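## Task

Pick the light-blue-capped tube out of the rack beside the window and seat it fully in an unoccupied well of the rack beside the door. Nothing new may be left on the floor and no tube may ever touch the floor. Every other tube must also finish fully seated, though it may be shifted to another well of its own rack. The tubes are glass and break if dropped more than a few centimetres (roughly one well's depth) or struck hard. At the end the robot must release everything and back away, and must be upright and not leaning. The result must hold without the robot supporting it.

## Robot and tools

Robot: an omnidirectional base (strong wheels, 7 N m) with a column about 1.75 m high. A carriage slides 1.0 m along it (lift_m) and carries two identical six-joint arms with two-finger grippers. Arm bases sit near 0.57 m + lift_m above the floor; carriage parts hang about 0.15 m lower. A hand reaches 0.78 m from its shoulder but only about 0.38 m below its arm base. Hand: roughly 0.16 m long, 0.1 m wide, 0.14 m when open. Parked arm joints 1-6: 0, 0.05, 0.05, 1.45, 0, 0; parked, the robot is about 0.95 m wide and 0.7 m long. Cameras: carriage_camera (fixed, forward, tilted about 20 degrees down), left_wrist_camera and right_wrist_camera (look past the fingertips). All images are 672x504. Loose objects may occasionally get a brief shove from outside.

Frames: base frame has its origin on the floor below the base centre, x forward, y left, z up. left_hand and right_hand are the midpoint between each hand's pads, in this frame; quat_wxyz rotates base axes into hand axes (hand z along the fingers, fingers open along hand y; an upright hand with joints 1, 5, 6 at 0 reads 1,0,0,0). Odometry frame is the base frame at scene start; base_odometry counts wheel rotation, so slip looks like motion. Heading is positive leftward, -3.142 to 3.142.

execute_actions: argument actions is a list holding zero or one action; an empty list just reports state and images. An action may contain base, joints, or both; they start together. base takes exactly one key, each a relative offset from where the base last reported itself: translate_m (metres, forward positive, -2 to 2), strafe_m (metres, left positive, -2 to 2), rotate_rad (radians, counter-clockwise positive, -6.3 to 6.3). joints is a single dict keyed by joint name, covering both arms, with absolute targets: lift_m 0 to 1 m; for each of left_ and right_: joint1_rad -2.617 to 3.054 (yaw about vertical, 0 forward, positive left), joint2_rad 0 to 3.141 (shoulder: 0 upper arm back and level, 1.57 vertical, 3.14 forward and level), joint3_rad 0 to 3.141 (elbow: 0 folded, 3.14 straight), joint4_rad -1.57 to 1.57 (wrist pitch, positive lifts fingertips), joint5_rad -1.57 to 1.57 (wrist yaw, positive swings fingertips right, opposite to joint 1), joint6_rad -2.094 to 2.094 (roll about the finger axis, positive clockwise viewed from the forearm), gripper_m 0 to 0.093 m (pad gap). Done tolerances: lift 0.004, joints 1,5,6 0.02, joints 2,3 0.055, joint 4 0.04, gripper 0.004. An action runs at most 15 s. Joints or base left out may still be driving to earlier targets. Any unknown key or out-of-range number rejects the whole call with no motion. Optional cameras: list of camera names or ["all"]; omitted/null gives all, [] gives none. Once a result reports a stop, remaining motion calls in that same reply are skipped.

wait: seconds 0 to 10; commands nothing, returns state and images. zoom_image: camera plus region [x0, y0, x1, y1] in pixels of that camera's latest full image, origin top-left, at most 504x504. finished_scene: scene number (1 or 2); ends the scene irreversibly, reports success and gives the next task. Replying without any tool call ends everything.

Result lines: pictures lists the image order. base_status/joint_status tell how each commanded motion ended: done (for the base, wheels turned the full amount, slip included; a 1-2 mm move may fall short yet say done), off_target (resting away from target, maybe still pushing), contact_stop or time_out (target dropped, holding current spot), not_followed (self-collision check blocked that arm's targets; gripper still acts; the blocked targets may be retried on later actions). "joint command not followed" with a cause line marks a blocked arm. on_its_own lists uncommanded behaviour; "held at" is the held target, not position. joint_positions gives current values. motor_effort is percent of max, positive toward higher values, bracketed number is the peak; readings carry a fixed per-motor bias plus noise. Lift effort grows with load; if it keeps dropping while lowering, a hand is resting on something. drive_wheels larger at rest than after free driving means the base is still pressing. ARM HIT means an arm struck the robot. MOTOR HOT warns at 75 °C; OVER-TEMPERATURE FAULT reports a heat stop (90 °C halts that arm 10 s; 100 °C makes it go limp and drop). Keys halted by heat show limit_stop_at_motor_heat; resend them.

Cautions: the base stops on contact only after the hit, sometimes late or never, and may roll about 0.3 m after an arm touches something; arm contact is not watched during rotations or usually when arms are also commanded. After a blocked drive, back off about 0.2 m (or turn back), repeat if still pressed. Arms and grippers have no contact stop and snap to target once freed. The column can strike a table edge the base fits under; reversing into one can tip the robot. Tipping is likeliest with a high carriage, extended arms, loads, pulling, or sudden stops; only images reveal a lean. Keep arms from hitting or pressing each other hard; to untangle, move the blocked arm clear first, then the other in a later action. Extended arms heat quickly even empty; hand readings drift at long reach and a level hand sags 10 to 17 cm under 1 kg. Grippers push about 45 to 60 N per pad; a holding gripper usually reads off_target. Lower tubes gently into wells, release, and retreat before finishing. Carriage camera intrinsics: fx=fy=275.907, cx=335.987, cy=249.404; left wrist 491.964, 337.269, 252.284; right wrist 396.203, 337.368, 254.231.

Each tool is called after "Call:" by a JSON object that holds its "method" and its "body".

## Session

Call:
{"method": "execute_actions", "body": {"actions": [{"base":{"rotate_rad":-1.57},"joints":{"lift_m":0.6,"left_joint1_rad":0,"left_joint2_rad":1.6,"left_joint3_rad":1.2,"left_joint4_rad":-1.17,"left_joint5_rad":0,"left_joint6_rad":0,"left_gripper_m":0.03}}], "cameras": ["carriage_camera"]}}

Scene clock: 3.10 s.
base_odometry: x=+0.000 y=+0.000 heading=-1.569 (m, m, rad; odometry frame)
base_status: done
joint_positions: lift_m=+0.600 left_joint1_rad=+0.001 left_joint2_rad=+1.596 left_joint3_rad=+1.178 left_joint4_rad=-1.161 left_joint5_rad=+0.003 left_joint6_rad=+0.008 left_gripper_m=+0.030 right_joint1_rad=-0.029 right_joint2_rad=+0.052 right_joint3_rad=+0.053 right_joint4_rad=+1.466 right_joint5_rad=-0.033 right_joint6_rad=+0.040 right_gripper_m=+0.094
joint_status: all done
motor_effort: lift_m=+23(28) drive_wheels=+11(22) (%)
left_hand: x=+0.5524 y=+0.3470 z=+1.2334 quat_wxyz=(-0.004, +0.003, +1.000, -0.002) (m; base frame)
right_hand: x=+0.3065 y=-0.3422 z=+1.5784 quat_wxyz=(+0.998, -0.015, +0.052, +0.006) (m; base frame)
pictures: carriage_camera
Images, in order (width x height): carriage_camera 672x504.

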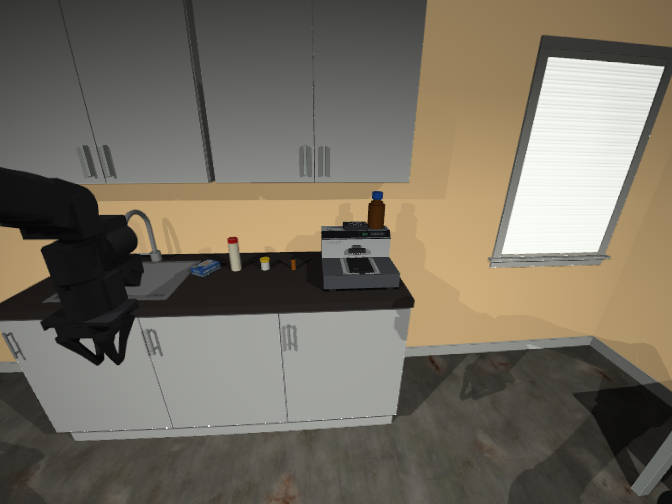

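Call:
{"method": "execute_actions", "body": {"actions": [{"base":{"rotate_rad":-1.45}}], "cameras": ["carriage_camera"]}}

Scene clock: 6.20 s.
base_odometry: x=+0.000 y=+0.000 heading=-3.018 (m, m, rad; odometry frame)
base_status: done
joint_positions: lift_m=+0.600 left_joint1_rad=+0.001 left_joint2_rad=+1.596 left_joint3_rad=+1.178 left_joint4_rad=-1.166 left_joint5_rad=+0.003 left_joint6_rad=+0.008 left_gripper_m=+0.030 right_joint1_rad=-0.029 right_joint2_rad=+0.052 right_joint3_rad=+0.053 right_joint4_rad=+1.466 right_joint5_rad=-0.033 right_joint6_rad=+0.040 right_gripper_m=+0.094
joint_status: not commanded
motor_effort: lift_m=+23(23) drive_wheels=+11(22) (%)
left_hand: x=+0.5512 y=+0.3470 z=+1.2334 quat_wxyz=(-0.007, +0.003, +1.000, -0.002) (m; base frame)
right_hand: x=+0.3065 y=-0.3422 z=+1.5784 quat_wxyz=(+0.998, -0.015, +0.052, +0.006) (m; base frame)
pictures: carriage_camera
Images, in order (width x height): carriage_camera 672x504.

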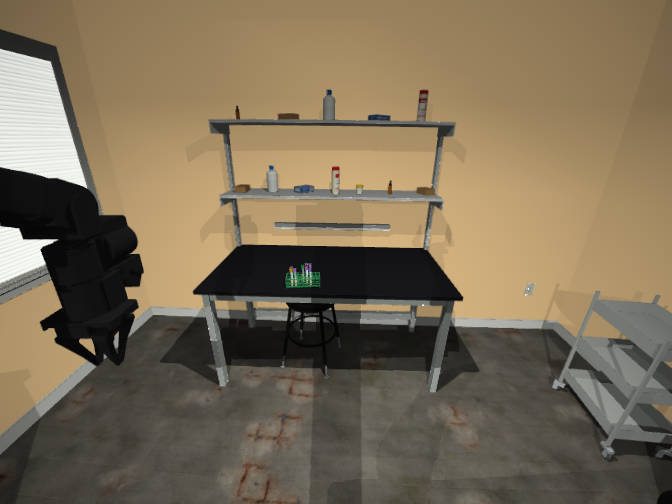

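Call:
{"method": "execute_actions", "body": {"actions": [{"base":{"strafe_m":-0.16}}], "cameras": []}}

Call:
{"method": "execute_actions", "body": {"actions": [{"base":{"translate_m":0.9},"joints":{"lift_m":0.52}}], "cameras": ["carriage_camera","left_wrist_camera"]}}

Scene clock: 8.43 s.
base_odometry: x=-0.019 y=+0.159 heading=-3.020 (m, m, rad; odometry frame)
base_status: done
joint_positions: lift_m=+0.600 left_joint1_rad=+0.000 left_joint2_rad=+1.596 left_joint3_rad=+1.178 left_joint4_rad=-1.168 left_joint5_rad=+0.003 left_joint6_rad=+0.008 left_gripper_m=+0.030 right_joint1_rad=-0.029 right_joint2_rad=+0.052 right_joint3_rad=+0.053 right_joint4_rad=+1.467 right_joint5_rad=-0.033 right_joint6_rad=+0.040 right_gripper_m=+0.094
joint_status: not commanded
motor_effort: lift_m=+23(23) drive_wheels=-12(20) (%)
left_hand: x=+0.5508 y=+0.3467 z=+1.2334 quat_wxyz=(-0.008, +0.004, +1.000, -0.002) (m; base frame)
right_hand: x=+0.3063 y=-0.3422 z=+1.5784 quat_wxyz=(+0.999, -0.015, +0.052, +0.006) (m; base frame)
pictures: none
No camera images: the call's "cameras" was empty. Leave "cameras" out to get every camera's image.

Scene clock: 12.50 s.
base_odometry: x=-0.912 y=+0.051 heading=-3.021 (m, m, rad; odometry frame)
base_status: done
joint_positions: lift_m=+0.520 left_joint1_rad=-0.001 left_joint2_rad=+1.597 left_joint3_rad=+1.183 left_joint4_rad=-1.171 left_joint5_rad=+0.003 left_joint6_rad=+0.008 left_gripper_m=+0.030 right_joint1_rad=-0.029 right_joint2_rad=+0.052 right_joint3_rad=+0.053 right_joint4_rad=+1.469 right_joint5_rad=-0.033 right_joint6_rad=+0.040 right_gripper_m=+0.094
joint_status: all done
motor_effort: lift_m=+21(21) drive_wheels=-9(19) (%)
left_hand: x=+0.5514 y=+0.3465 z=+1.1546 quat_wxyz=(-0.007, +0.004, +1.000, -0.002) (m; base frame)
right_hand: x=+0.3058 y=-0.3423 z=+1.4987 quat_wxyz=(+0.999, -0.015, +0.051, +0.006) (m; base frame)
pictures: carriage_camera, left_wrist_camera
Images, in order (width x height): carriage_camera 672x504, left_wrist_camera 672x504.

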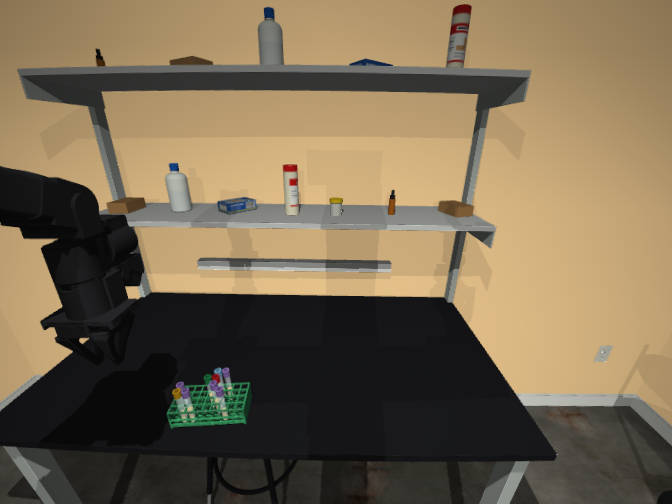

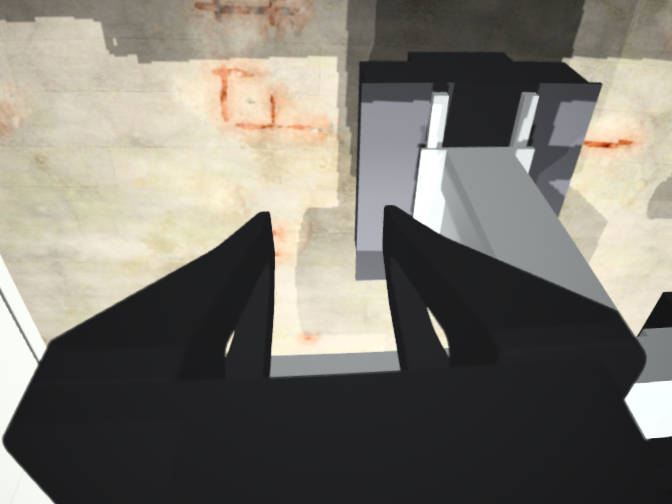

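Call:
{"method": "execute_actions", "body": {"actions": [{"base":{"strafe_m":-0.15}}], "cameras": []}}

Call:
{"method": "execute_actions", "body": {"actions": [{"base":{"translate_m":0.26}}], "cameras": ["carriage_camera","left_wrist_camera"]}}

Scene clock: 14.57 s.
base_odometry: x=-0.931 y=+0.200 heading=-3.021 (m, m, rad; odometry frame)
base_status: done
joint_positions: lift_m=+0.520 left_joint1_rad=+0.000 left_joint2_rad=+1.597 left_joint3_rad=+1.183 left_joint4_rad=-1.170 left_joint5_rad=+0.003 left_joint6_rad=+0.008 left_gripper_m=+0.030 right_joint1_rad=-0.029 right_joint2_rad=+0.052 right_joint3_rad=+0.053 right_joint4_rad=+1.469 right_joint5_rad=-0.033 right_joint6_rad=+0.040 right_gripper_m=+0.094
joint_status: not commanded
motor_effort: lift_m=+21(21) drive_wheels=-4(16) (%)
left_hand: x=+0.5515 y=+0.3466 z=+1.1546 quat_wxyz=(-0.007, +0.004, +1.000, -0.002) (m; base frame)
right_hand: x=+0.3059 y=-0.3422 z=+1.4987 quat_wxyz=(+0.999, -0.015, +0.051, +0.006) (m; base frame)
pictures: none
No camera images: the call's "cameras" was empty. Leave "cameras" out to get every camera's image.

Scene clock: 16.90 s.
base_odometry: x=-1.189 y=+0.169 heading=-3.022 (m, m, rad; odometry frame)
base_status: done
joint_positions: lift_m=+0.520 left_joint1_rad=+0.000 left_joint2_rad=+1.597 left_joint3_rad=+1.183 left_joint4_rad=-1.171 left_joint5_rad=+0.003 left_joint6_rad=+0.008 left_gripper_m=+0.030 right_joint1_rad=-0.029 right_joint2_rad=+0.052 right_joint3_rad=+0.053 right_joint4_rad=+1.469 right_joint5_rad=-0.033 right_joint6_rad=+0.040 right_gripper_m=+0.094
joint_status: not commanded
motor_effort: lift_m=+21(21) drive_wheels=-9(16) (%)
left_hand: x=+0.5514 y=+0.3466 z=+1.1546 quat_wxyz=(-0.007, +0.004, +1.000, -0.002) (m; base frame)
right_hand: x=+0.3058 y=-0.3422 z=+1.4987 quat_wxyz=(+0.999, -0.015, +0.051, +0.006) (m; base frame)
pictures: carriage_camera, left_wrist_camera
Images, in order (width x height): carriage_camera 672x504, left_wrist_camera 672x504.

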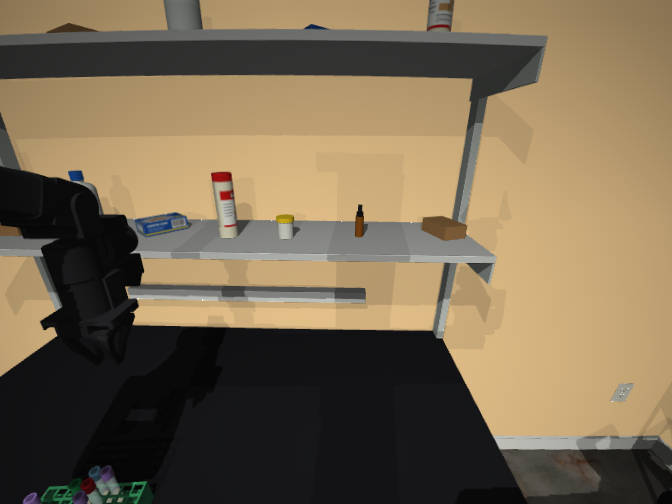

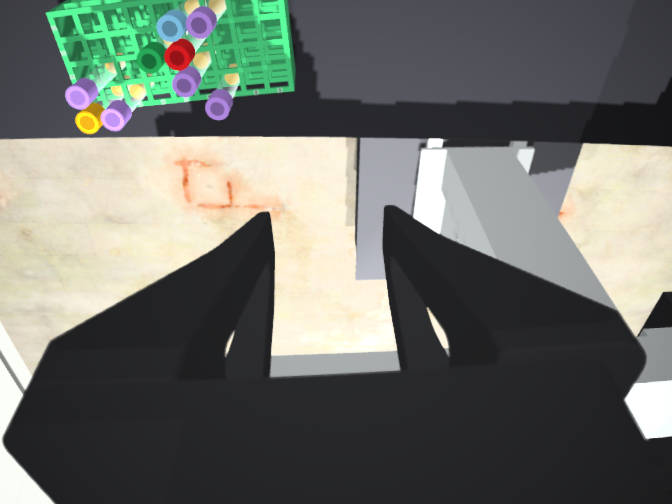

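Call:
{"method": "execute_actions", "body": {"actions": [{"base":{"strafe_m":0.085}}], "cameras": []}}

Call:
{"method": "execute_actions", "body": {"actions": [{"base":{"translate_m":0.065}}], "cameras": []}}

Call:
{"method": "execute_actions", "body": {"actions": [{"joints":{"lift_m":0.43}}], "cameras": ["left_wrist_camera"]}}

Scene clock: 18.83 s.
base_odometry: x=-1.180 y=+0.085 heading=-3.022 (m, m, rad; odometry frame)
base_status: done
joint_positions: lift_m=+0.520 left_joint1_rad=+0.000 left_joint2_rad=+1.597 left_joint3_rad=+1.183 left_joint4_rad=-1.171 left_joint5_rad=+0.003 left_joint6_rad=+0.008 left_gripper_m=+0.030 right_joint1_rad=-0.029 right_joint2_rad=+0.052 right_joint3_rad=+0.053 right_joint4_rad=+1.470 right_joint5_rad=-0.033 right_joint6_rad=+0.040 right_gripper_m=+0.094
joint_status: not commanded
motor_effort: lift_m=+21(21) drive_wheels=+3(16) (%)
left_hand: x=+0.5514 y=+0.3466 z=+1.1546 quat_wxyz=(-0.007, +0.004, +1.000, -0.002) (m; base frame)
right_hand: x=+0.3056 y=-0.3422 z=+1.4987 quat_wxyz=(+0.999, -0.015, +0.050, +0.006) (m; base frame)
pictures: none
No camera images: the call's "cameras" was empty. Leave "cameras" out to get every camera's image.

Scene clock: 20.17 s.
base_odometry: x=-1.244 y=+0.077 heading=-3.021 (m, m, rad; odometry frame)
base_status: done
joint_positions: lift_m=+0.520 left_joint1_rad=+0.000 left_joint2_rad=+1.597 left_joint3_rad=+1.183 left_joint4_rad=-1.171 left_joint5_rad=+0.003 left_joint6_rad=+0.008 left_gripper_m=+0.030 right_joint1_rad=-0.029 right_joint2_rad=+0.052 right_joint3_rad=+0.053 right_joint4_rad=+1.469 right_joint5_rad=-0.033 right_joint6_rad=+0.040 right_gripper_m=+0.094
joint_status: not commanded
motor_effort: lift_m=+21(21) drive_wheels=-8(18) (%)
left_hand: x=+0.5515 y=+0.3466 z=+1.1546 quat_wxyz=(-0.007, +0.004, +1.000, -0.002) (m; base frame)
right_hand: x=+0.3059 y=-0.3422 z=+1.4987 quat_wxyz=(+0.999, -0.015, +0.051, +0.006) (m; base frame)
pictures: none
No camera images: the call's "cameras" was empty. Leave "cameras" out to get every camera's image.

Scene clock: 21.07 s.
base_odometry: x=-1.244 y=+0.077 heading=-3.021 (m, m, rad; odometry frame)
base_status: not commanded
joint_positions: lift_m=+0.430 left_joint1_rad=+0.000 left_joint2_rad=+1.598 left_joint3_rad=+1.183 left_joint4_rad=-1.171 left_joint5_rad=+0.003 left_joint6_rad=+0.008 left_gripper_m=+0.030 right_joint1_rad=-0.029 right_joint2_rad=+0.052 right_joint3_rad=+0.053 right_joint4_rad=+1.469 right_joint5_rad=-0.033 right_joint6_rad=+0.040 right_gripper_m=+0.094
joint_status: all done
motor_effort: lift_m=+21(22) drive_wheels=-8(8) (%)
left_hand: x=+0.5513 y=+0.3466 z=+1.0643 quat_wxyz=(-0.008, +0.004, +1.000, -0.002) (m; base frame)
right_hand: x=+0.3058 y=-0.3422 z=+1.4087 quat_wxyz=(+0.999, -0.015, +0.051, +0.006) (m; base frame)
pictures: left_wrist_camera
Images, in order (width x height): left_wrist_camera 672x504.

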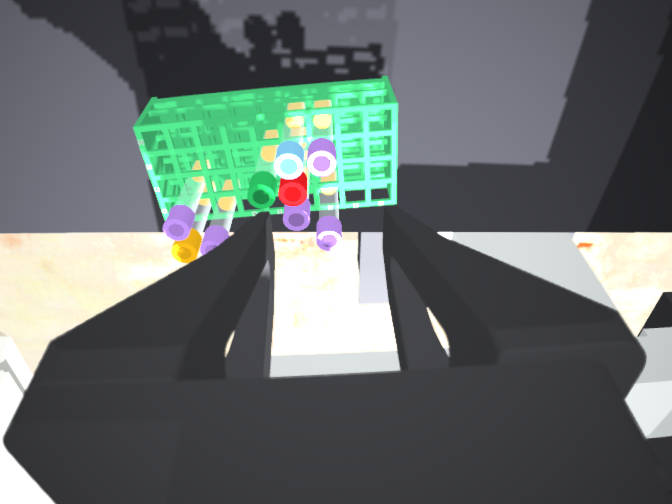

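Call:
{"method": "execute_actions", "body": {"actions": [{"joints":{"lift_m":0.33}}], "cameras": ["carriage_camera","left_wrist_camera"]}}

Scene clock: 22.17 s.
base_odometry: x=-1.244 y=+0.077 heading=-3.021 (m, m, rad; odometry frame)
base_status: not commanded
joint_positions: lift_m=+0.330 left_joint1_rad=+0.000 left_joint2_rad=+1.598 left_joint3_rad=+1.183 left_joint4_rad=-1.171 left_joint5_rad=+0.003 left_joint6_rad=+0.008 left_gripper_m=+0.030 right_joint1_rad=-0.029 right_joint2_rad=+0.052 right_joint3_rad=+0.053 right_joint4_rad=+1.470 right_joint5_rad=-0.033 right_joint6_rad=+0.040 right_gripper_m=+0.094
joint_status: all done
motor_effort: lift_m=+21(21) drive_wheels=+7(8) (%)
left_hand: x=+0.5512 y=+0.3466 z=+0.9643 quat_wxyz=(-0.008, +0.004, +1.000, -0.002) (m; base frame)
right_hand: x=+0.3056 y=-0.3422 z=+1.3087 quat_wxyz=(+0.999, -0.015, +0.051, +0.006) (m; base frame)
pictures: carriage_camera, left_wrist_camera
Images, in order (width x height): carriage_camera 672x504, left_wrist_camera 672x504.

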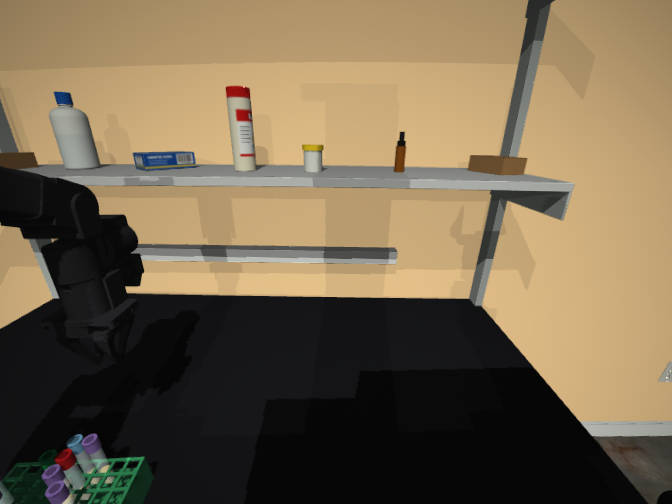

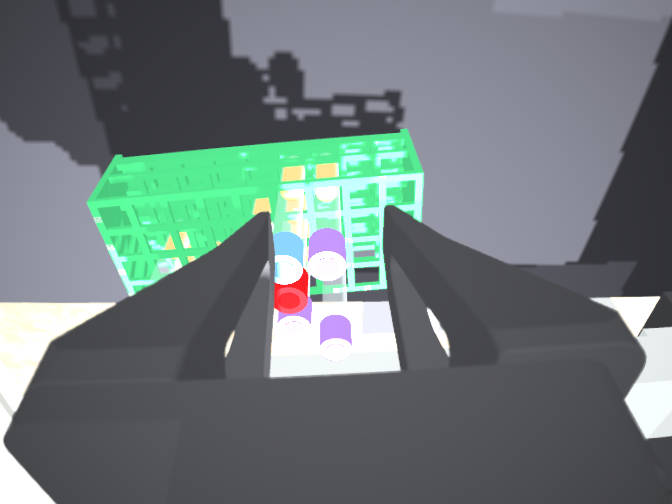

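Call:
{"method": "execute_actions", "body": {"actions": [{"base":{"translate_m":-0.03}}], "cameras": []}}

Call:
{"method": "execute_actions", "body": {"actions": [{"base":{"strafe_m":0.01},"joints":{"lift_m":0.27}}], "cameras": ["carriage_camera","left_wrist_camera"]}}

Scene clock: 23.67 s.
base_odometry: x=-1.214 y=+0.081 heading=-3.022 (m, m, rad; odometry frame)
base_status: done
joint_positions: lift_m=+0.330 left_joint1_rad=+0.000 left_joint2_rad=+1.598 left_joint3_rad=+1.183 left_joint4_rad=-1.171 left_joint5_rad=+0.003 left_joint6_rad=+0.008 left_gripper_m=+0.030 right_joint1_rad=-0.029 right_joint2_rad=+0.052 right_joint3_rad=+0.053 right_joint4_rad=+1.471 right_joint5_rad=-0.033 right_joint6_rad=+0.040 right_gripper_m=+0.094
joint_status: not commanded
motor_effort: lift_m=+21(21) drive_wheels=-8(18) (%)
left_hand: x=+0.5514 y=+0.3466 z=+0.9643 quat_wxyz=(-0.008, +0.004, +1.000, -0.002) (m; base frame)
right_hand: x=+0.3055 y=-0.3422 z=+1.3087 quat_wxyz=(+0.999, -0.015, +0.050, +0.006) (m; base frame)
pictures: none
No camera images: the call's "cameras" was empty. Leave "cameras" out to get every camera's image.

Scene clock: 24.43 s.
base_odometry: x=-1.214 y=+0.071 heading=-3.023 (m, m, rad; odometry frame)
base_status: done
joint_positions: lift_m=+0.270 left_joint1_rad=+0.000 left_joint2_rad=+1.602 left_joint3_rad=+1.183 left_joint4_rad=-1.171 left_joint5_rad=+0.003 left_joint6_rad=+0.008 left_gripper_m=+0.030 right_joint1_rad=-0.029 right_joint2_rad=+0.052 right_joint3_rad=+0.053 right_joint4_rad=+1.471 right_joint5_rad=-0.034 right_joint6_rad=+0.040 right_gripper_m=+0.094
joint_status: all done
motor_effort: lift_m=+21(21) drive_wheels=+8(13) (%)
left_hand: x=+0.5513 y=+0.3466 z=+0.9035 quat_wxyz=(-0.009, +0.004, +1.000, -0.002) (m; base frame)
right_hand: x=+0.3053 y=-0.3421 z=+1.2488 quat_wxyz=(+0.999, -0.015, +0.050, +0.006) (m; base frame)
pictures: carriage_camera, left_wrist_camera
Images, in order (width x height): carriage_camera 672x504, left_wrist_camera 672x504.

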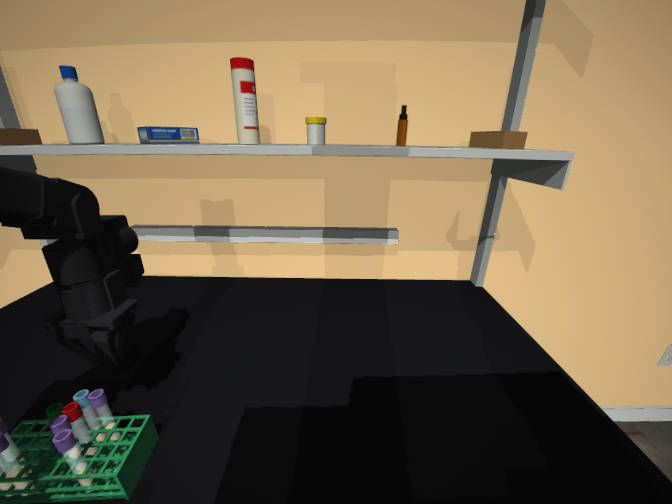

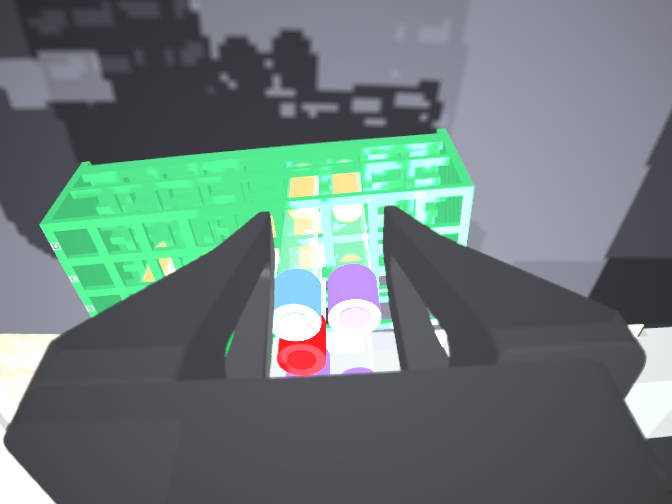

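Call:
{"method": "execute_actions", "body": {"actions": [{"base":{"strafe_m":0.014},"joints":{"lift_m":0.205}}], "cameras": ["carriage_camera","left_wrist_camera"]}}

Scene clock: 25.67 s.
base_odometry: x=-1.212 y=+0.057 heading=-3.024 (m, m, rad; odometry frame)
base_status: done
joint_positions: lift_m=+0.205 left_joint1_rad=-0.001 left_joint2_rad=+1.603 left_joint3_rad=+1.183 left_joint4_rad=-1.171 left_joint5_rad=+0.003 left_joint6_rad=+0.008 left_gripper_m=+0.030 right_joint1_rad=-0.029 right_joint2_rad=+0.052 right_joint3_rad=+0.053 right_joint4_rad=+1.471 right_joint5_rad=-0.034 right_joint6_rad=+0.040 right_gripper_m=+0.094
joint_status: all done
motor_effort: lift_m=+21(22) drive_wheels=+6(17) (%)
left_hand: x=+0.5513 y=+0.3464 z=+0.8381 quat_wxyz=(-0.010, +0.005, +1.000, -0.002) (m; base frame)
right_hand: x=+0.3055 y=-0.3421 z=+1.1837 quat_wxyz=(+0.999, -0.015, +0.050, +0.006) (m; base frame)
pictures: carriage_camera, left_wrist_camera
Images, in order (width x height): carriage_camera 672x504, left_wrist_camera 672x504.

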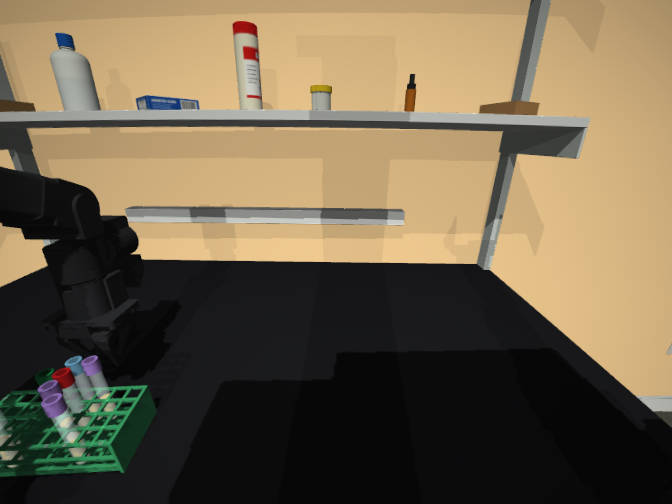

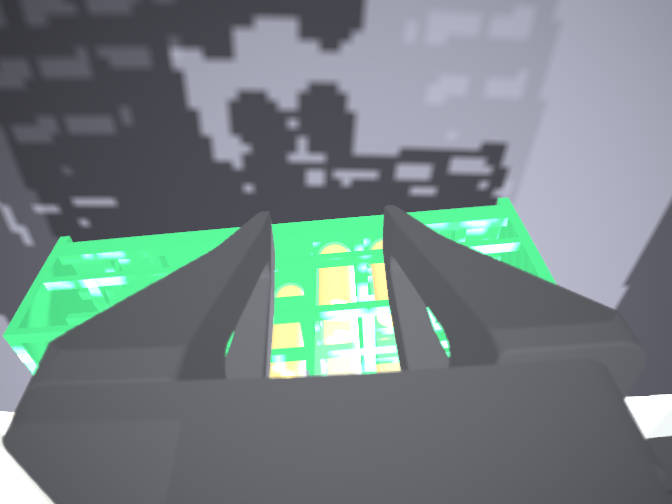

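Call:
{"method": "execute_actions", "body": {"actions": [{"base":{"translate_m":-0.03}}], "cameras": ["carriage_camera","left_wrist_camera"]}}

Call:
{"method": "zoom_image", "body": {"camera": "carriage_camera", "region": [0,300,240,480]}}

Scene clock: 26.80 s.
base_odometry: x=-1.183 y=+0.061 heading=-3.024 (m, m, rad; odometry frame)
base_status: done
joint_positions: lift_m=+0.205 left_joint1_rad=-0.001 left_joint2_rad=+1.603 left_joint3_rad=+1.183 left_joint4_rad=-1.168 left_joint5_rad=+0.003 left_joint6_rad=+0.008 left_gripper_m=+0.030 right_joint1_rad=-0.029 right_joint2_rad=+0.052 right_joint3_rad=+0.053 right_joint4_rad=+1.470 right_joint5_rad=-0.034 right_joint6_rad=+0.040 right_gripper_m=+0.094
joint_status: not commanded
motor_effort: lift_m=+21(21) drive_wheels=+0(12) (%)
left_hand: x=+0.5519 y=+0.3464 z=+0.8381 quat_wxyz=(-0.009, +0.004, +1.000, -0.002) (m; base frame)
right_hand: x=+0.3056 y=-0.3421 z=+1.1837 quat_wxyz=(+0.999, -0.015, +0.050, +0.006) (m; base frame)
pictures: carriage_camera, left_wrist_camera
Images, in order (width x height): carriage_camera 672x504, left_wrist_camera 672x504.

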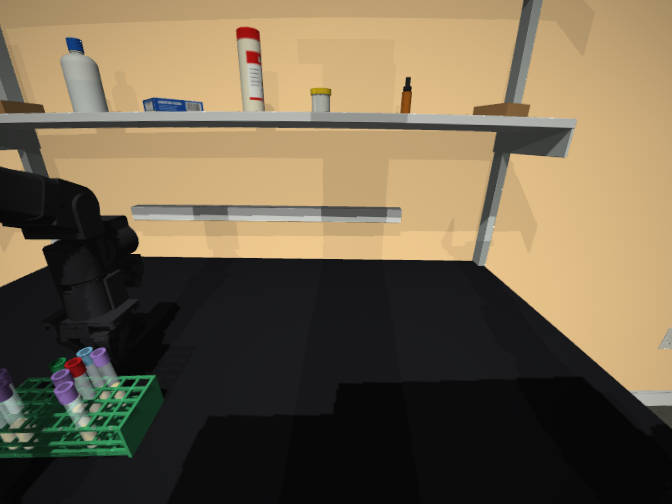

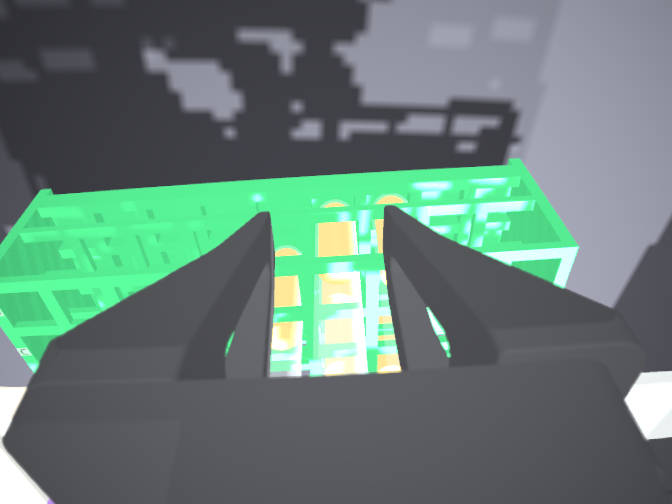

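Region (0, 300, 240, 480) of carriage_camera's 672x504 image, scaled by 2.100, with more detail than that image has; it fills the top 378 rows of this view, and the rest is white.

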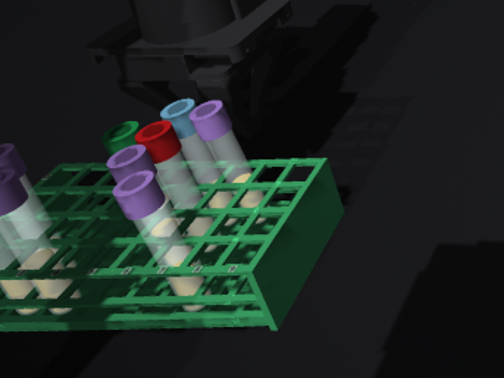

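Call:
{"method": "execute_actions", "body": {"actions": [{"base":{"translate_m":-0.03}}], "cameras": ["left_wrist_camera"]}}

Scene clock: 28.03 s.
base_odometry: x=-1.153 y=+0.064 heading=-3.024 (m, m, rad; odometry frame)
base_status: done
joint_positions: lift_m=+0.205 left_joint1_rad=-0.001 left_joint2_rad=+1.603 left_joint3_rad=+1.183 left_joint4_rad=-1.163 left_joint5_rad=+0.003 left_joint6_rad=+0.008 left_gripper_m=+0.030 right_joint1_rad=-0.029 right_joint2_rad=+0.052 right_joint3_rad=+0.053 right_joint4_rad=+1.471 right_joint5_rad=-0.034 right_joint6_rad=+0.040 right_gripper_m=+0.094
joint_status: not commanded
motor_effort: lift_m=+21(21) drive_wheels=-2(13) (%)
left_hand: x=+0.5533 y=+0.3464 z=+0.8381 quat_wxyz=(-0.006, +0.004, +1.000, -0.002) (m; base frame)
right_hand: x=+0.3055 y=-0.3421 z=+1.1837 quat_wxyz=(+0.999, -0.015, +0.050, +0.006) (m; base frame)
pictures: left_wrist_camera
Images, in order (width x height): left_wrist_camera 672x504.

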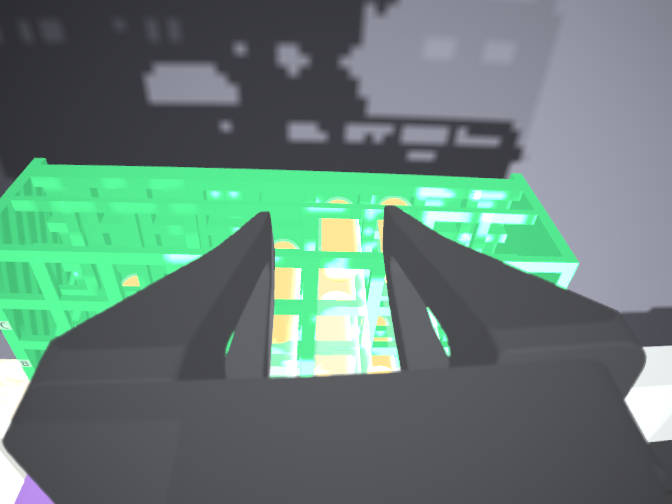

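Call:
{"method": "execute_actions", "body": {"actions": [{"base":{"translate_m":0.015}}], "cameras": []}}

Call:
{"method": "execute_actions", "body": {"actions": [{"joints":{"lift_m":0.26}}], "cameras": ["carriage_camera","left_wrist_camera"]}}

Scene clock: 29.03 s.
base_odometry: x=-1.168 y=+0.062 heading=-3.024 (m, m, rad; odometry frame)
base_status: done
joint_positions: lift_m=+0.205 left_joint1_rad=+0.000 left_joint2_rad=+1.603 left_joint3_rad=+1.183 left_joint4_rad=-1.168 left_joint5_rad=+0.003 left_joint6_rad=+0.008 left_gripper_m=+0.030 right_joint1_rad=-0.029 right_joint2_rad=+0.052 right_joint3_rad=+0.053 right_joint4_rad=+1.469 right_joint5_rad=-0.034 right_joint6_rad=+0.040 right_gripper_m=+0.094
joint_status: not commanded
motor_effort: lift_m=+21(21) drive_wheels=-2(13) (%)
left_hand: x=+0.5521 y=+0.3467 z=+0.8381 quat_wxyz=(-0.009, +0.004, +1.000, -0.001) (m; base frame)
right_hand: x=+0.3057 y=-0.3421 z=+1.1837 quat_wxyz=(+0.999, -0.015, +0.051, +0.006) (m; base frame)
pictures: none
No camera images: the call's "cameras" was empty. Leave "cameras" out to get every camera's image.

Scene clock: 29.80 s.
base_odometry: x=-1.168 y=+0.062 heading=-3.024 (m, m, rad; odometry frame)
base_status: not commanded
joint_positions: lift_m=+0.260 left_joint1_rad=+0.000 left_joint2_rad=+1.603 left_joint3_rad=+1.184 left_joint4_rad=-1.169 left_joint5_rad=+0.003 left_joint6_rad=+0.008 left_gripper_m=+0.030 right_joint1_rad=-0.029 right_joint2_rad=+0.052 right_joint3_rad=+0.053 right_joint4_rad=+1.469 right_joint5_rad=-0.033 right_joint6_rad=+0.040 right_gripper_m=+0.094
joint_status: all done
motor_effort: lift_m=+23(28) drive_wheels=-2(3) (%)
left_hand: x=+0.5520 y=+0.3467 z=+0.8932 quat_wxyz=(-0.009, +0.004, +1.000, -0.001) (m; base frame)
right_hand: x=+0.3058 y=-0.3422 z=+1.2385 quat_wxyz=(+0.999, -0.015, +0.051, +0.006) (m; base frame)
pictures: carriage_camera, left_wrist_camera
Images, in order (width x height): carriage_camera 672x504, left_wrist_camera 672x504.

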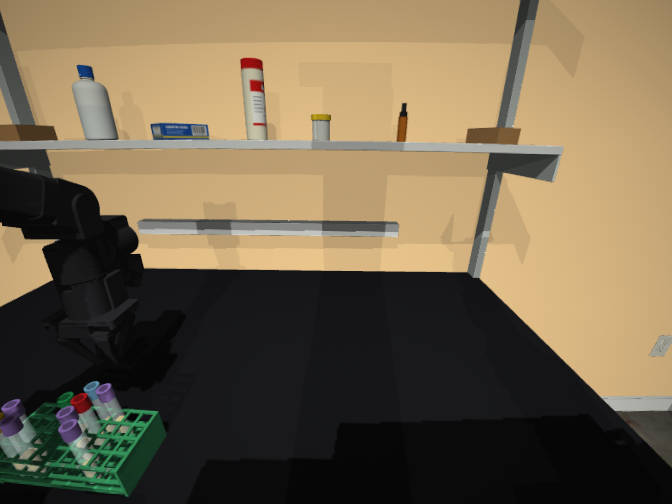

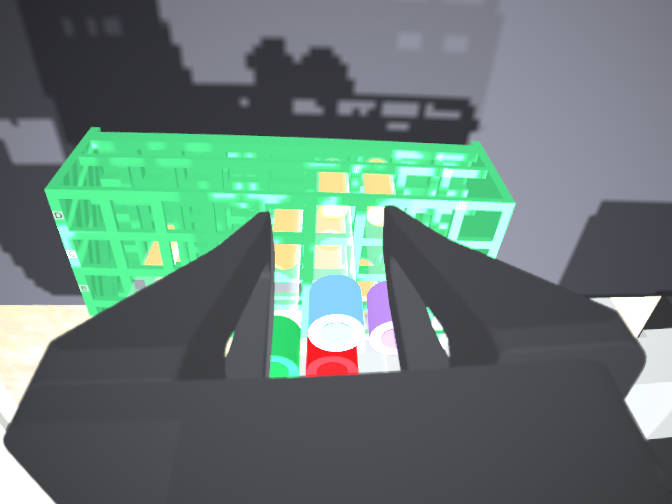

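Call:
{"method": "execute_actions", "body": {"actions": [{"base":{"strafe_m":0.004},"joints":{"lift_m":0.225}}], "cameras": ["left_wrist_camera"]}}

Call:
{"method": "execute_actions", "body": {"actions": [{"base":{"translate_m":-0.02}}], "cameras": ["carriage_camera","left_wrist_camera"]}}

Scene clock: 31.63 s.
base_odometry: x=-1.167 y=+0.058 heading=-3.024 (m, m, rad; odometry frame)
base_status: done
joint_positions: lift_m=+0.225 left_joint1_rad=+0.000 left_joint2_rad=+1.604 left_joint3_rad=+1.184 left_joint4_rad=-1.170 left_joint5_rad=+0.003 left_joint6_rad=+0.008 left_gripper_m=+0.030 right_joint1_rad=-0.029 right_joint2_rad=+0.052 right_joint3_rad=+0.053 right_joint4_rad=+1.470 right_joint5_rad=-0.033 right_joint6_rad=+0.040 right_gripper_m=+0.094
joint_status: all done
motor_effort: lift_m=+21(22) drive_wheels=-3(6) (%)
left_hand: x=+0.5518 y=+0.3467 z=+0.8581 quat_wxyz=(-0.010, +0.004, +1.000, -0.001) (m; base frame)
right_hand: x=+0.3056 y=-0.3422 z=+1.2037 quat_wxyz=(+0.999, -0.015, +0.050, +0.006) (m; base frame)
pictures: left_wrist_camera
Images, in order (width x height): left_wrist_camera 672x504.

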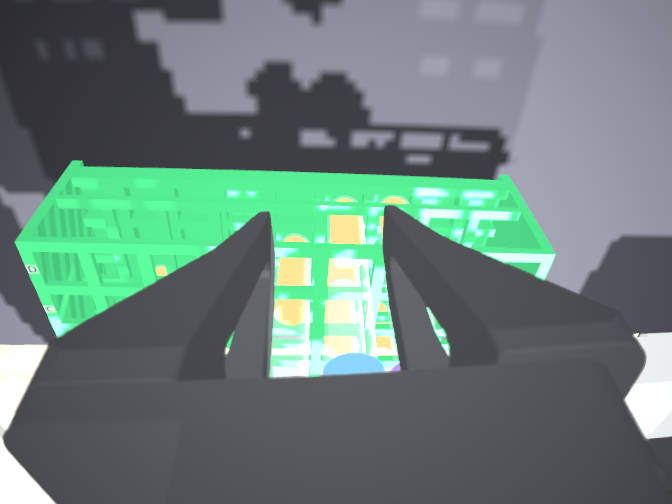

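Scene clock: 32.63 s.
base_odometry: x=-1.147 y=+0.060 heading=-3.024 (m, m, rad; odometry frame)
base_status: done
joint_positions: lift_m=+0.225 left_joint1_rad=-0.001 left_joint2_rad=+1.604 left_joint3_rad=+1.184 left_joint4_rad=-1.170 left_joint5_rad=+0.003 left_joint6_rad=+0.008 left_gripper_m=+0.030 right_joint1_rad=-0.029 right_joint2_rad=+0.052 right_joint3_rad=+0.053 right_joint4_rad=+1.470 right_joint5_rad=-0.033 right_joint6_rad=+0.040 right_gripper_m=+0.094
joint_status: not commanded
motor_effort: lift_m=+21(21) drive_wheels=-2(13) (%)
left_hand: x=+0.5518 y=+0.3465 z=+0.8581 quat_wxyz=(-0.010, +0.004, +1.000, -0.001) (m; base frame)
right_hand: x=+0.3056 y=-0.3422 z=+1.2037 quat_wxyz=(+0.999, -0.015, +0.051, +0.006) (m; base frame)
pictures: carriage_camera, left_wrist_camera
Images, in order (width x height): carriage_camera 672x504, left_wrist_camera 672x504.

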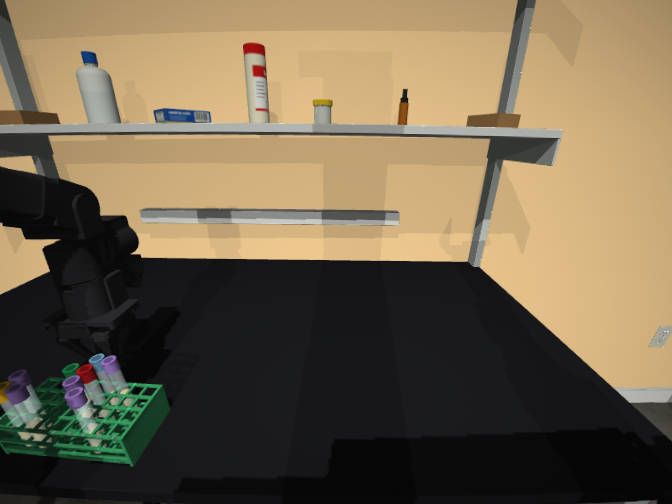

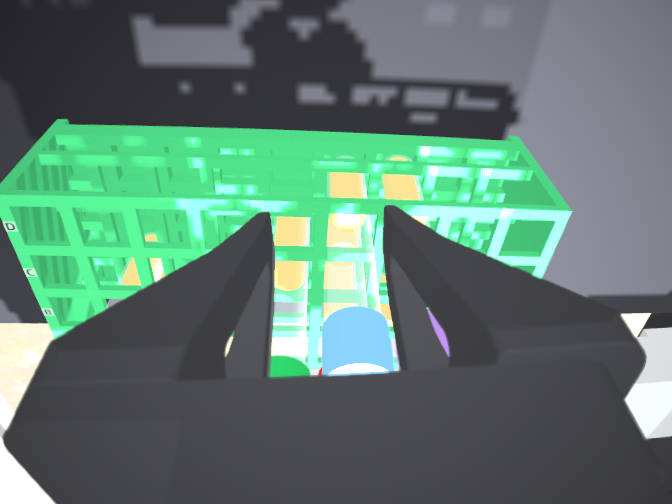

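Call:
{"method": "execute_actions", "body": {"actions": [{"joints":{"lift_m":0.24}}], "cameras": []}}

Call:
{"method": "execute_actions", "body": {"actions": [{"base":{"translate_m":-0.028}}], "cameras": ["carriage_camera","left_wrist_camera"]}}

Scene clock: 33.43 s.
base_odometry: x=-1.147 y=+0.060 heading=-3.024 (m, m, rad; odometry frame)
base_status: not commanded
joint_positions: lift_m=+0.240 left_joint1_rad=-0.001 left_joint2_rad=+1.604 left_joint3_rad=+1.184 left_joint4_rad=-1.171 left_joint5_rad=+0.003 left_joint6_rad=+0.008 left_gripper_m=+0.030 right_joint1_rad=-0.029 right_joint2_rad=+0.052 right_joint3_rad=+0.053 right_joint4_rad=+1.470 right_joint5_rad=-0.033 right_joint6_rad=+0.040 right_gripper_m=+0.094
joint_status: all done
motor_effort: lift_m=+23(28) drive_wheels=+1(1) (%)
left_hand: x=+0.5516 y=+0.3465 z=+0.8730 quat_wxyz=(-0.010, +0.004, +1.000, -0.001) (m; base frame)
right_hand: x=+0.3056 y=-0.3422 z=+1.2185 quat_wxyz=(+0.999, -0.015, +0.050, +0.006) (m; base frame)
pictures: none
No camera images: the call's "cameras" was empty. Leave "cameras" out to get every camera's image.

Scene clock: 34.50 s.
base_odometry: x=-1.119 y=+0.063 heading=-3.024 (m, m, rad; odometry frame)
base_status: done
joint_positions: lift_m=+0.240 left_joint1_rad=-0.001 left_joint2_rad=+1.604 left_joint3_rad=+1.184 left_joint4_rad=-1.167 left_joint5_rad=+0.003 left_joint6_rad=+0.008 left_gripper_m=+0.030 right_joint1_rad=-0.029 right_joint2_rad=+0.052 right_joint3_rad=+0.053 right_joint4_rad=+1.471 right_joint5_rad=-0.033 right_joint6_rad=+0.040 right_gripper_m=+0.094
joint_status: not commanded
motor_effort: lift_m=+23(23) drive_wheels=-2(11) (%)
left_hand: x=+0.5525 y=+0.3465 z=+0.8730 quat_wxyz=(-0.008, +0.004, +1.000, -0.001) (m; base frame)
right_hand: x=+0.3054 y=-0.3422 z=+1.2185 quat_wxyz=(+0.999, -0.015, +0.050, +0.006) (m; base frame)
pictures: carriage_camera, left_wrist_camera
Images, in order (width x height): carriage_camera 672x504, left_wrist_camera 672x504.

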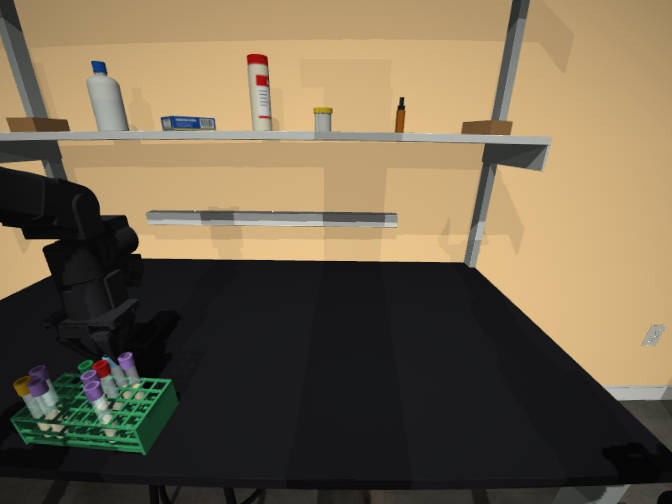

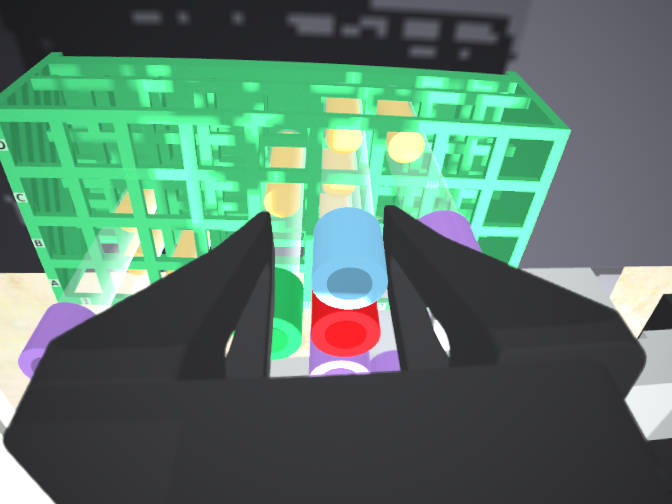

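Call:
{"method": "execute_actions", "body": {"actions": [{"joints":{"lift_m":0.222}}], "cameras": ["left_wrist_camera"]}}

Call:
{"method": "execute_actions", "body": {"actions": [{"joints":{"left_gripper_m":0.0}}], "cameras": ["carriage_camera","left_wrist_camera"]}}

Scene clock: 35.23 s.
base_odometry: x=-1.119 y=+0.063 heading=-3.024 (m, m, rad; odometry frame)
base_status: not commanded
joint_positions: lift_m=+0.222 left_joint1_rad=-0.001 left_joint2_rad=+1.603 left_joint3_rad=+1.190 left_joint4_rad=-1.168 left_joint5_rad=+0.003 left_joint6_rad=+0.008 left_gripper_m=+0.030 right_joint1_rad=-0.029 right_joint2_rad=+0.052 right_joint3_rad=+0.053 right_joint4_rad=+1.471 right_joint5_rad=-0.033 right_joint6_rad=+0.040 right_gripper_m=+0.094
joint_status: all done
motor_effort: lift_m=+20(21) drive_wheels=+1(1) (%)
left_hand: x=+0.5540 y=+0.3465 z=+0.8569 quat_wxyz=(-0.005, +0.004, +1.000, -0.002) (m; base frame)
right_hand: x=+0.3054 y=-0.3422 z=+1.2008 quat_wxyz=(+0.999, -0.015, +0.050, +0.006) (m; base frame)
pictures: left_wrist_camera
Images, in order (width x height): left_wrist_camera 672x504.

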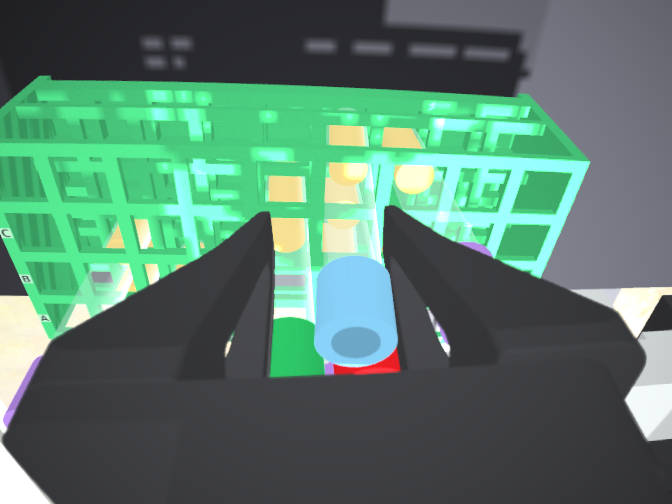

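Scene clock: 35.77 s.
base_odometry: x=-1.119 y=+0.063 heading=-3.024 (m, m, rad; odometry frame)
base_status: not commanded
joint_positions: lift_m=+0.222 left_joint1_rad=-0.001 left_joint2_rad=+1.603 left_joint3_rad=+1.190 left_joint4_rad=-1.168 left_joint5_rad=+0.003 left_joint6_rad=+0.008 left_gripper_m=+0.016 right_joint1_rad=-0.029 right_joint2_rad=+0.052 right_joint3_rad=+0.053 right_joint4_rad=+1.471 right_joint5_rad=-0.033 right_joint6_rad=+0.040 right_gripper_m=+0.094
joint_status: left_gripper_m off_target (ended at +0.016, target +0.000)
motor_effort: lift_m=+21(21) drive_wheels=+1(1) (%)
left_hand: x=+0.5540 y=+0.3465 z=+0.8569 quat_wxyz=(-0.005, +0.004, +1.000, -0.002) (m; base frame)
right_hand: x=+0.3054 y=-0.3422 z=+1.2008 quat_wxyz=(+0.999, -0.015, +0.050, +0.006) (m; base frame)
pictures: carriage_camera, left_wrist_camera
Images, in order (width x height): carriage_camera 672x504, left_wrist_camera 672x504.

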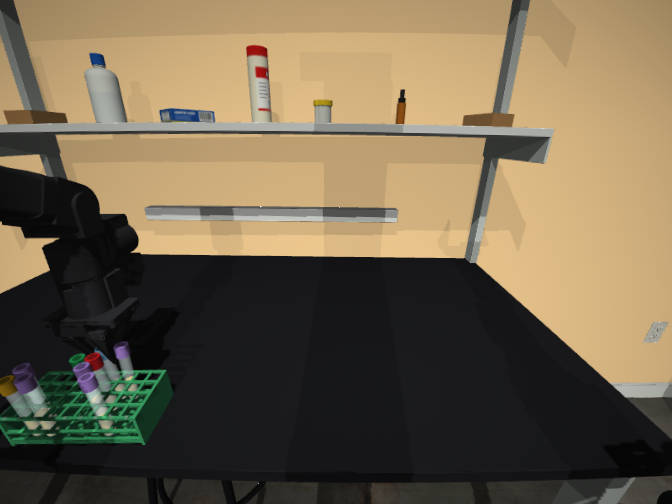

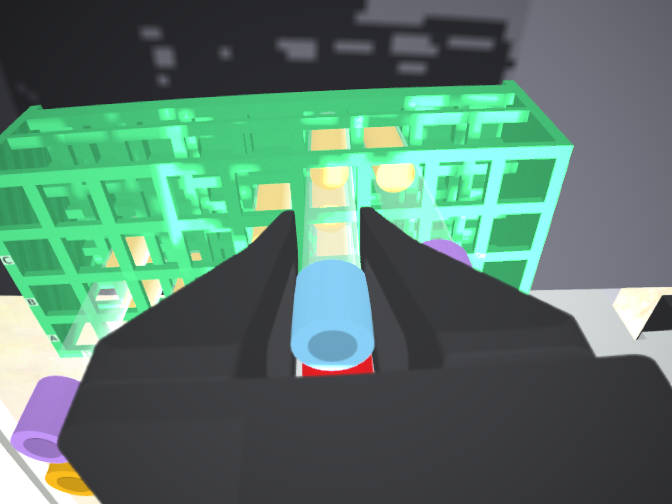

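Call:
{"method": "execute_actions", "body": {"actions": [{"joints":{"lift_m":0.36}}], "cameras": ["carriage_camera","left_wrist_camera"]}}

Scene clock: 36.93 s.
base_odometry: x=-1.119 y=+0.063 heading=-3.024 (m, m, rad; odometry frame)
base_status: not commanded
joint_positions: lift_m=+0.360 left_joint1_rad=-0.001 left_joint2_rad=+1.603 left_joint3_rad=+1.190 left_joint4_rad=-1.170 left_joint5_rad=+0.003 left_joint6_rad=+0.008 left_gripper_m=+0.016 right_joint1_rad=-0.029 right_joint2_rad=+0.052 right_joint3_rad=+0.053 right_joint4_rad=+1.471 right_joint5_rad=-0.033 right_joint6_rad=+0.040 right_gripper_m=+0.094
joint_status: all done
motor_effort: lift_m=+23(28) drive_wheels=+1(1) (%)
left_hand: x=+0.5537 y=+0.3465 z=+0.9946 quat_wxyz=(-0.006, +0.004, +1.000, -0.001) (m; base frame)
right_hand: x=+0.3055 y=-0.3422 z=+1.3385 quat_wxyz=(+0.999, -0.015, +0.050, +0.006) (m; base frame)
pictures: carriage_camera, left_wrist_camera
Images, in order (width x height): carriage_camera 672x504, left_wrist_camera 672x504.

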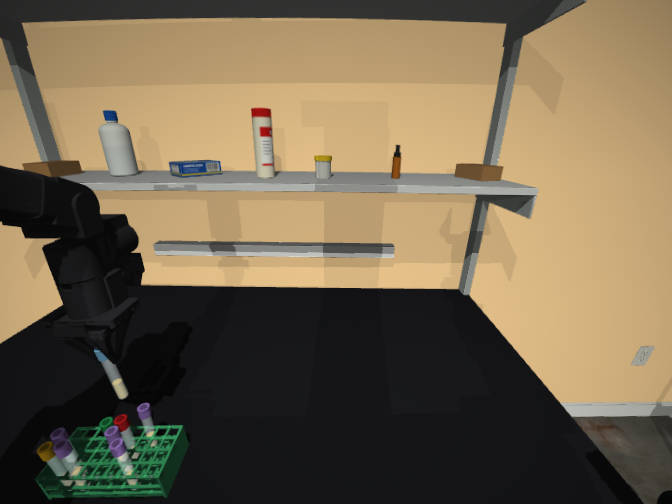

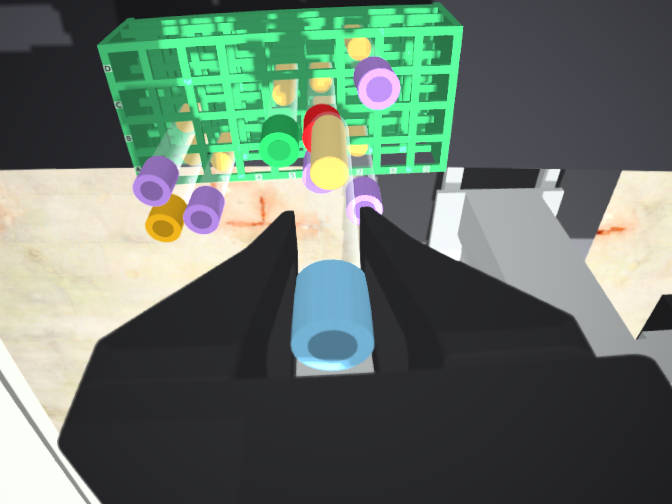

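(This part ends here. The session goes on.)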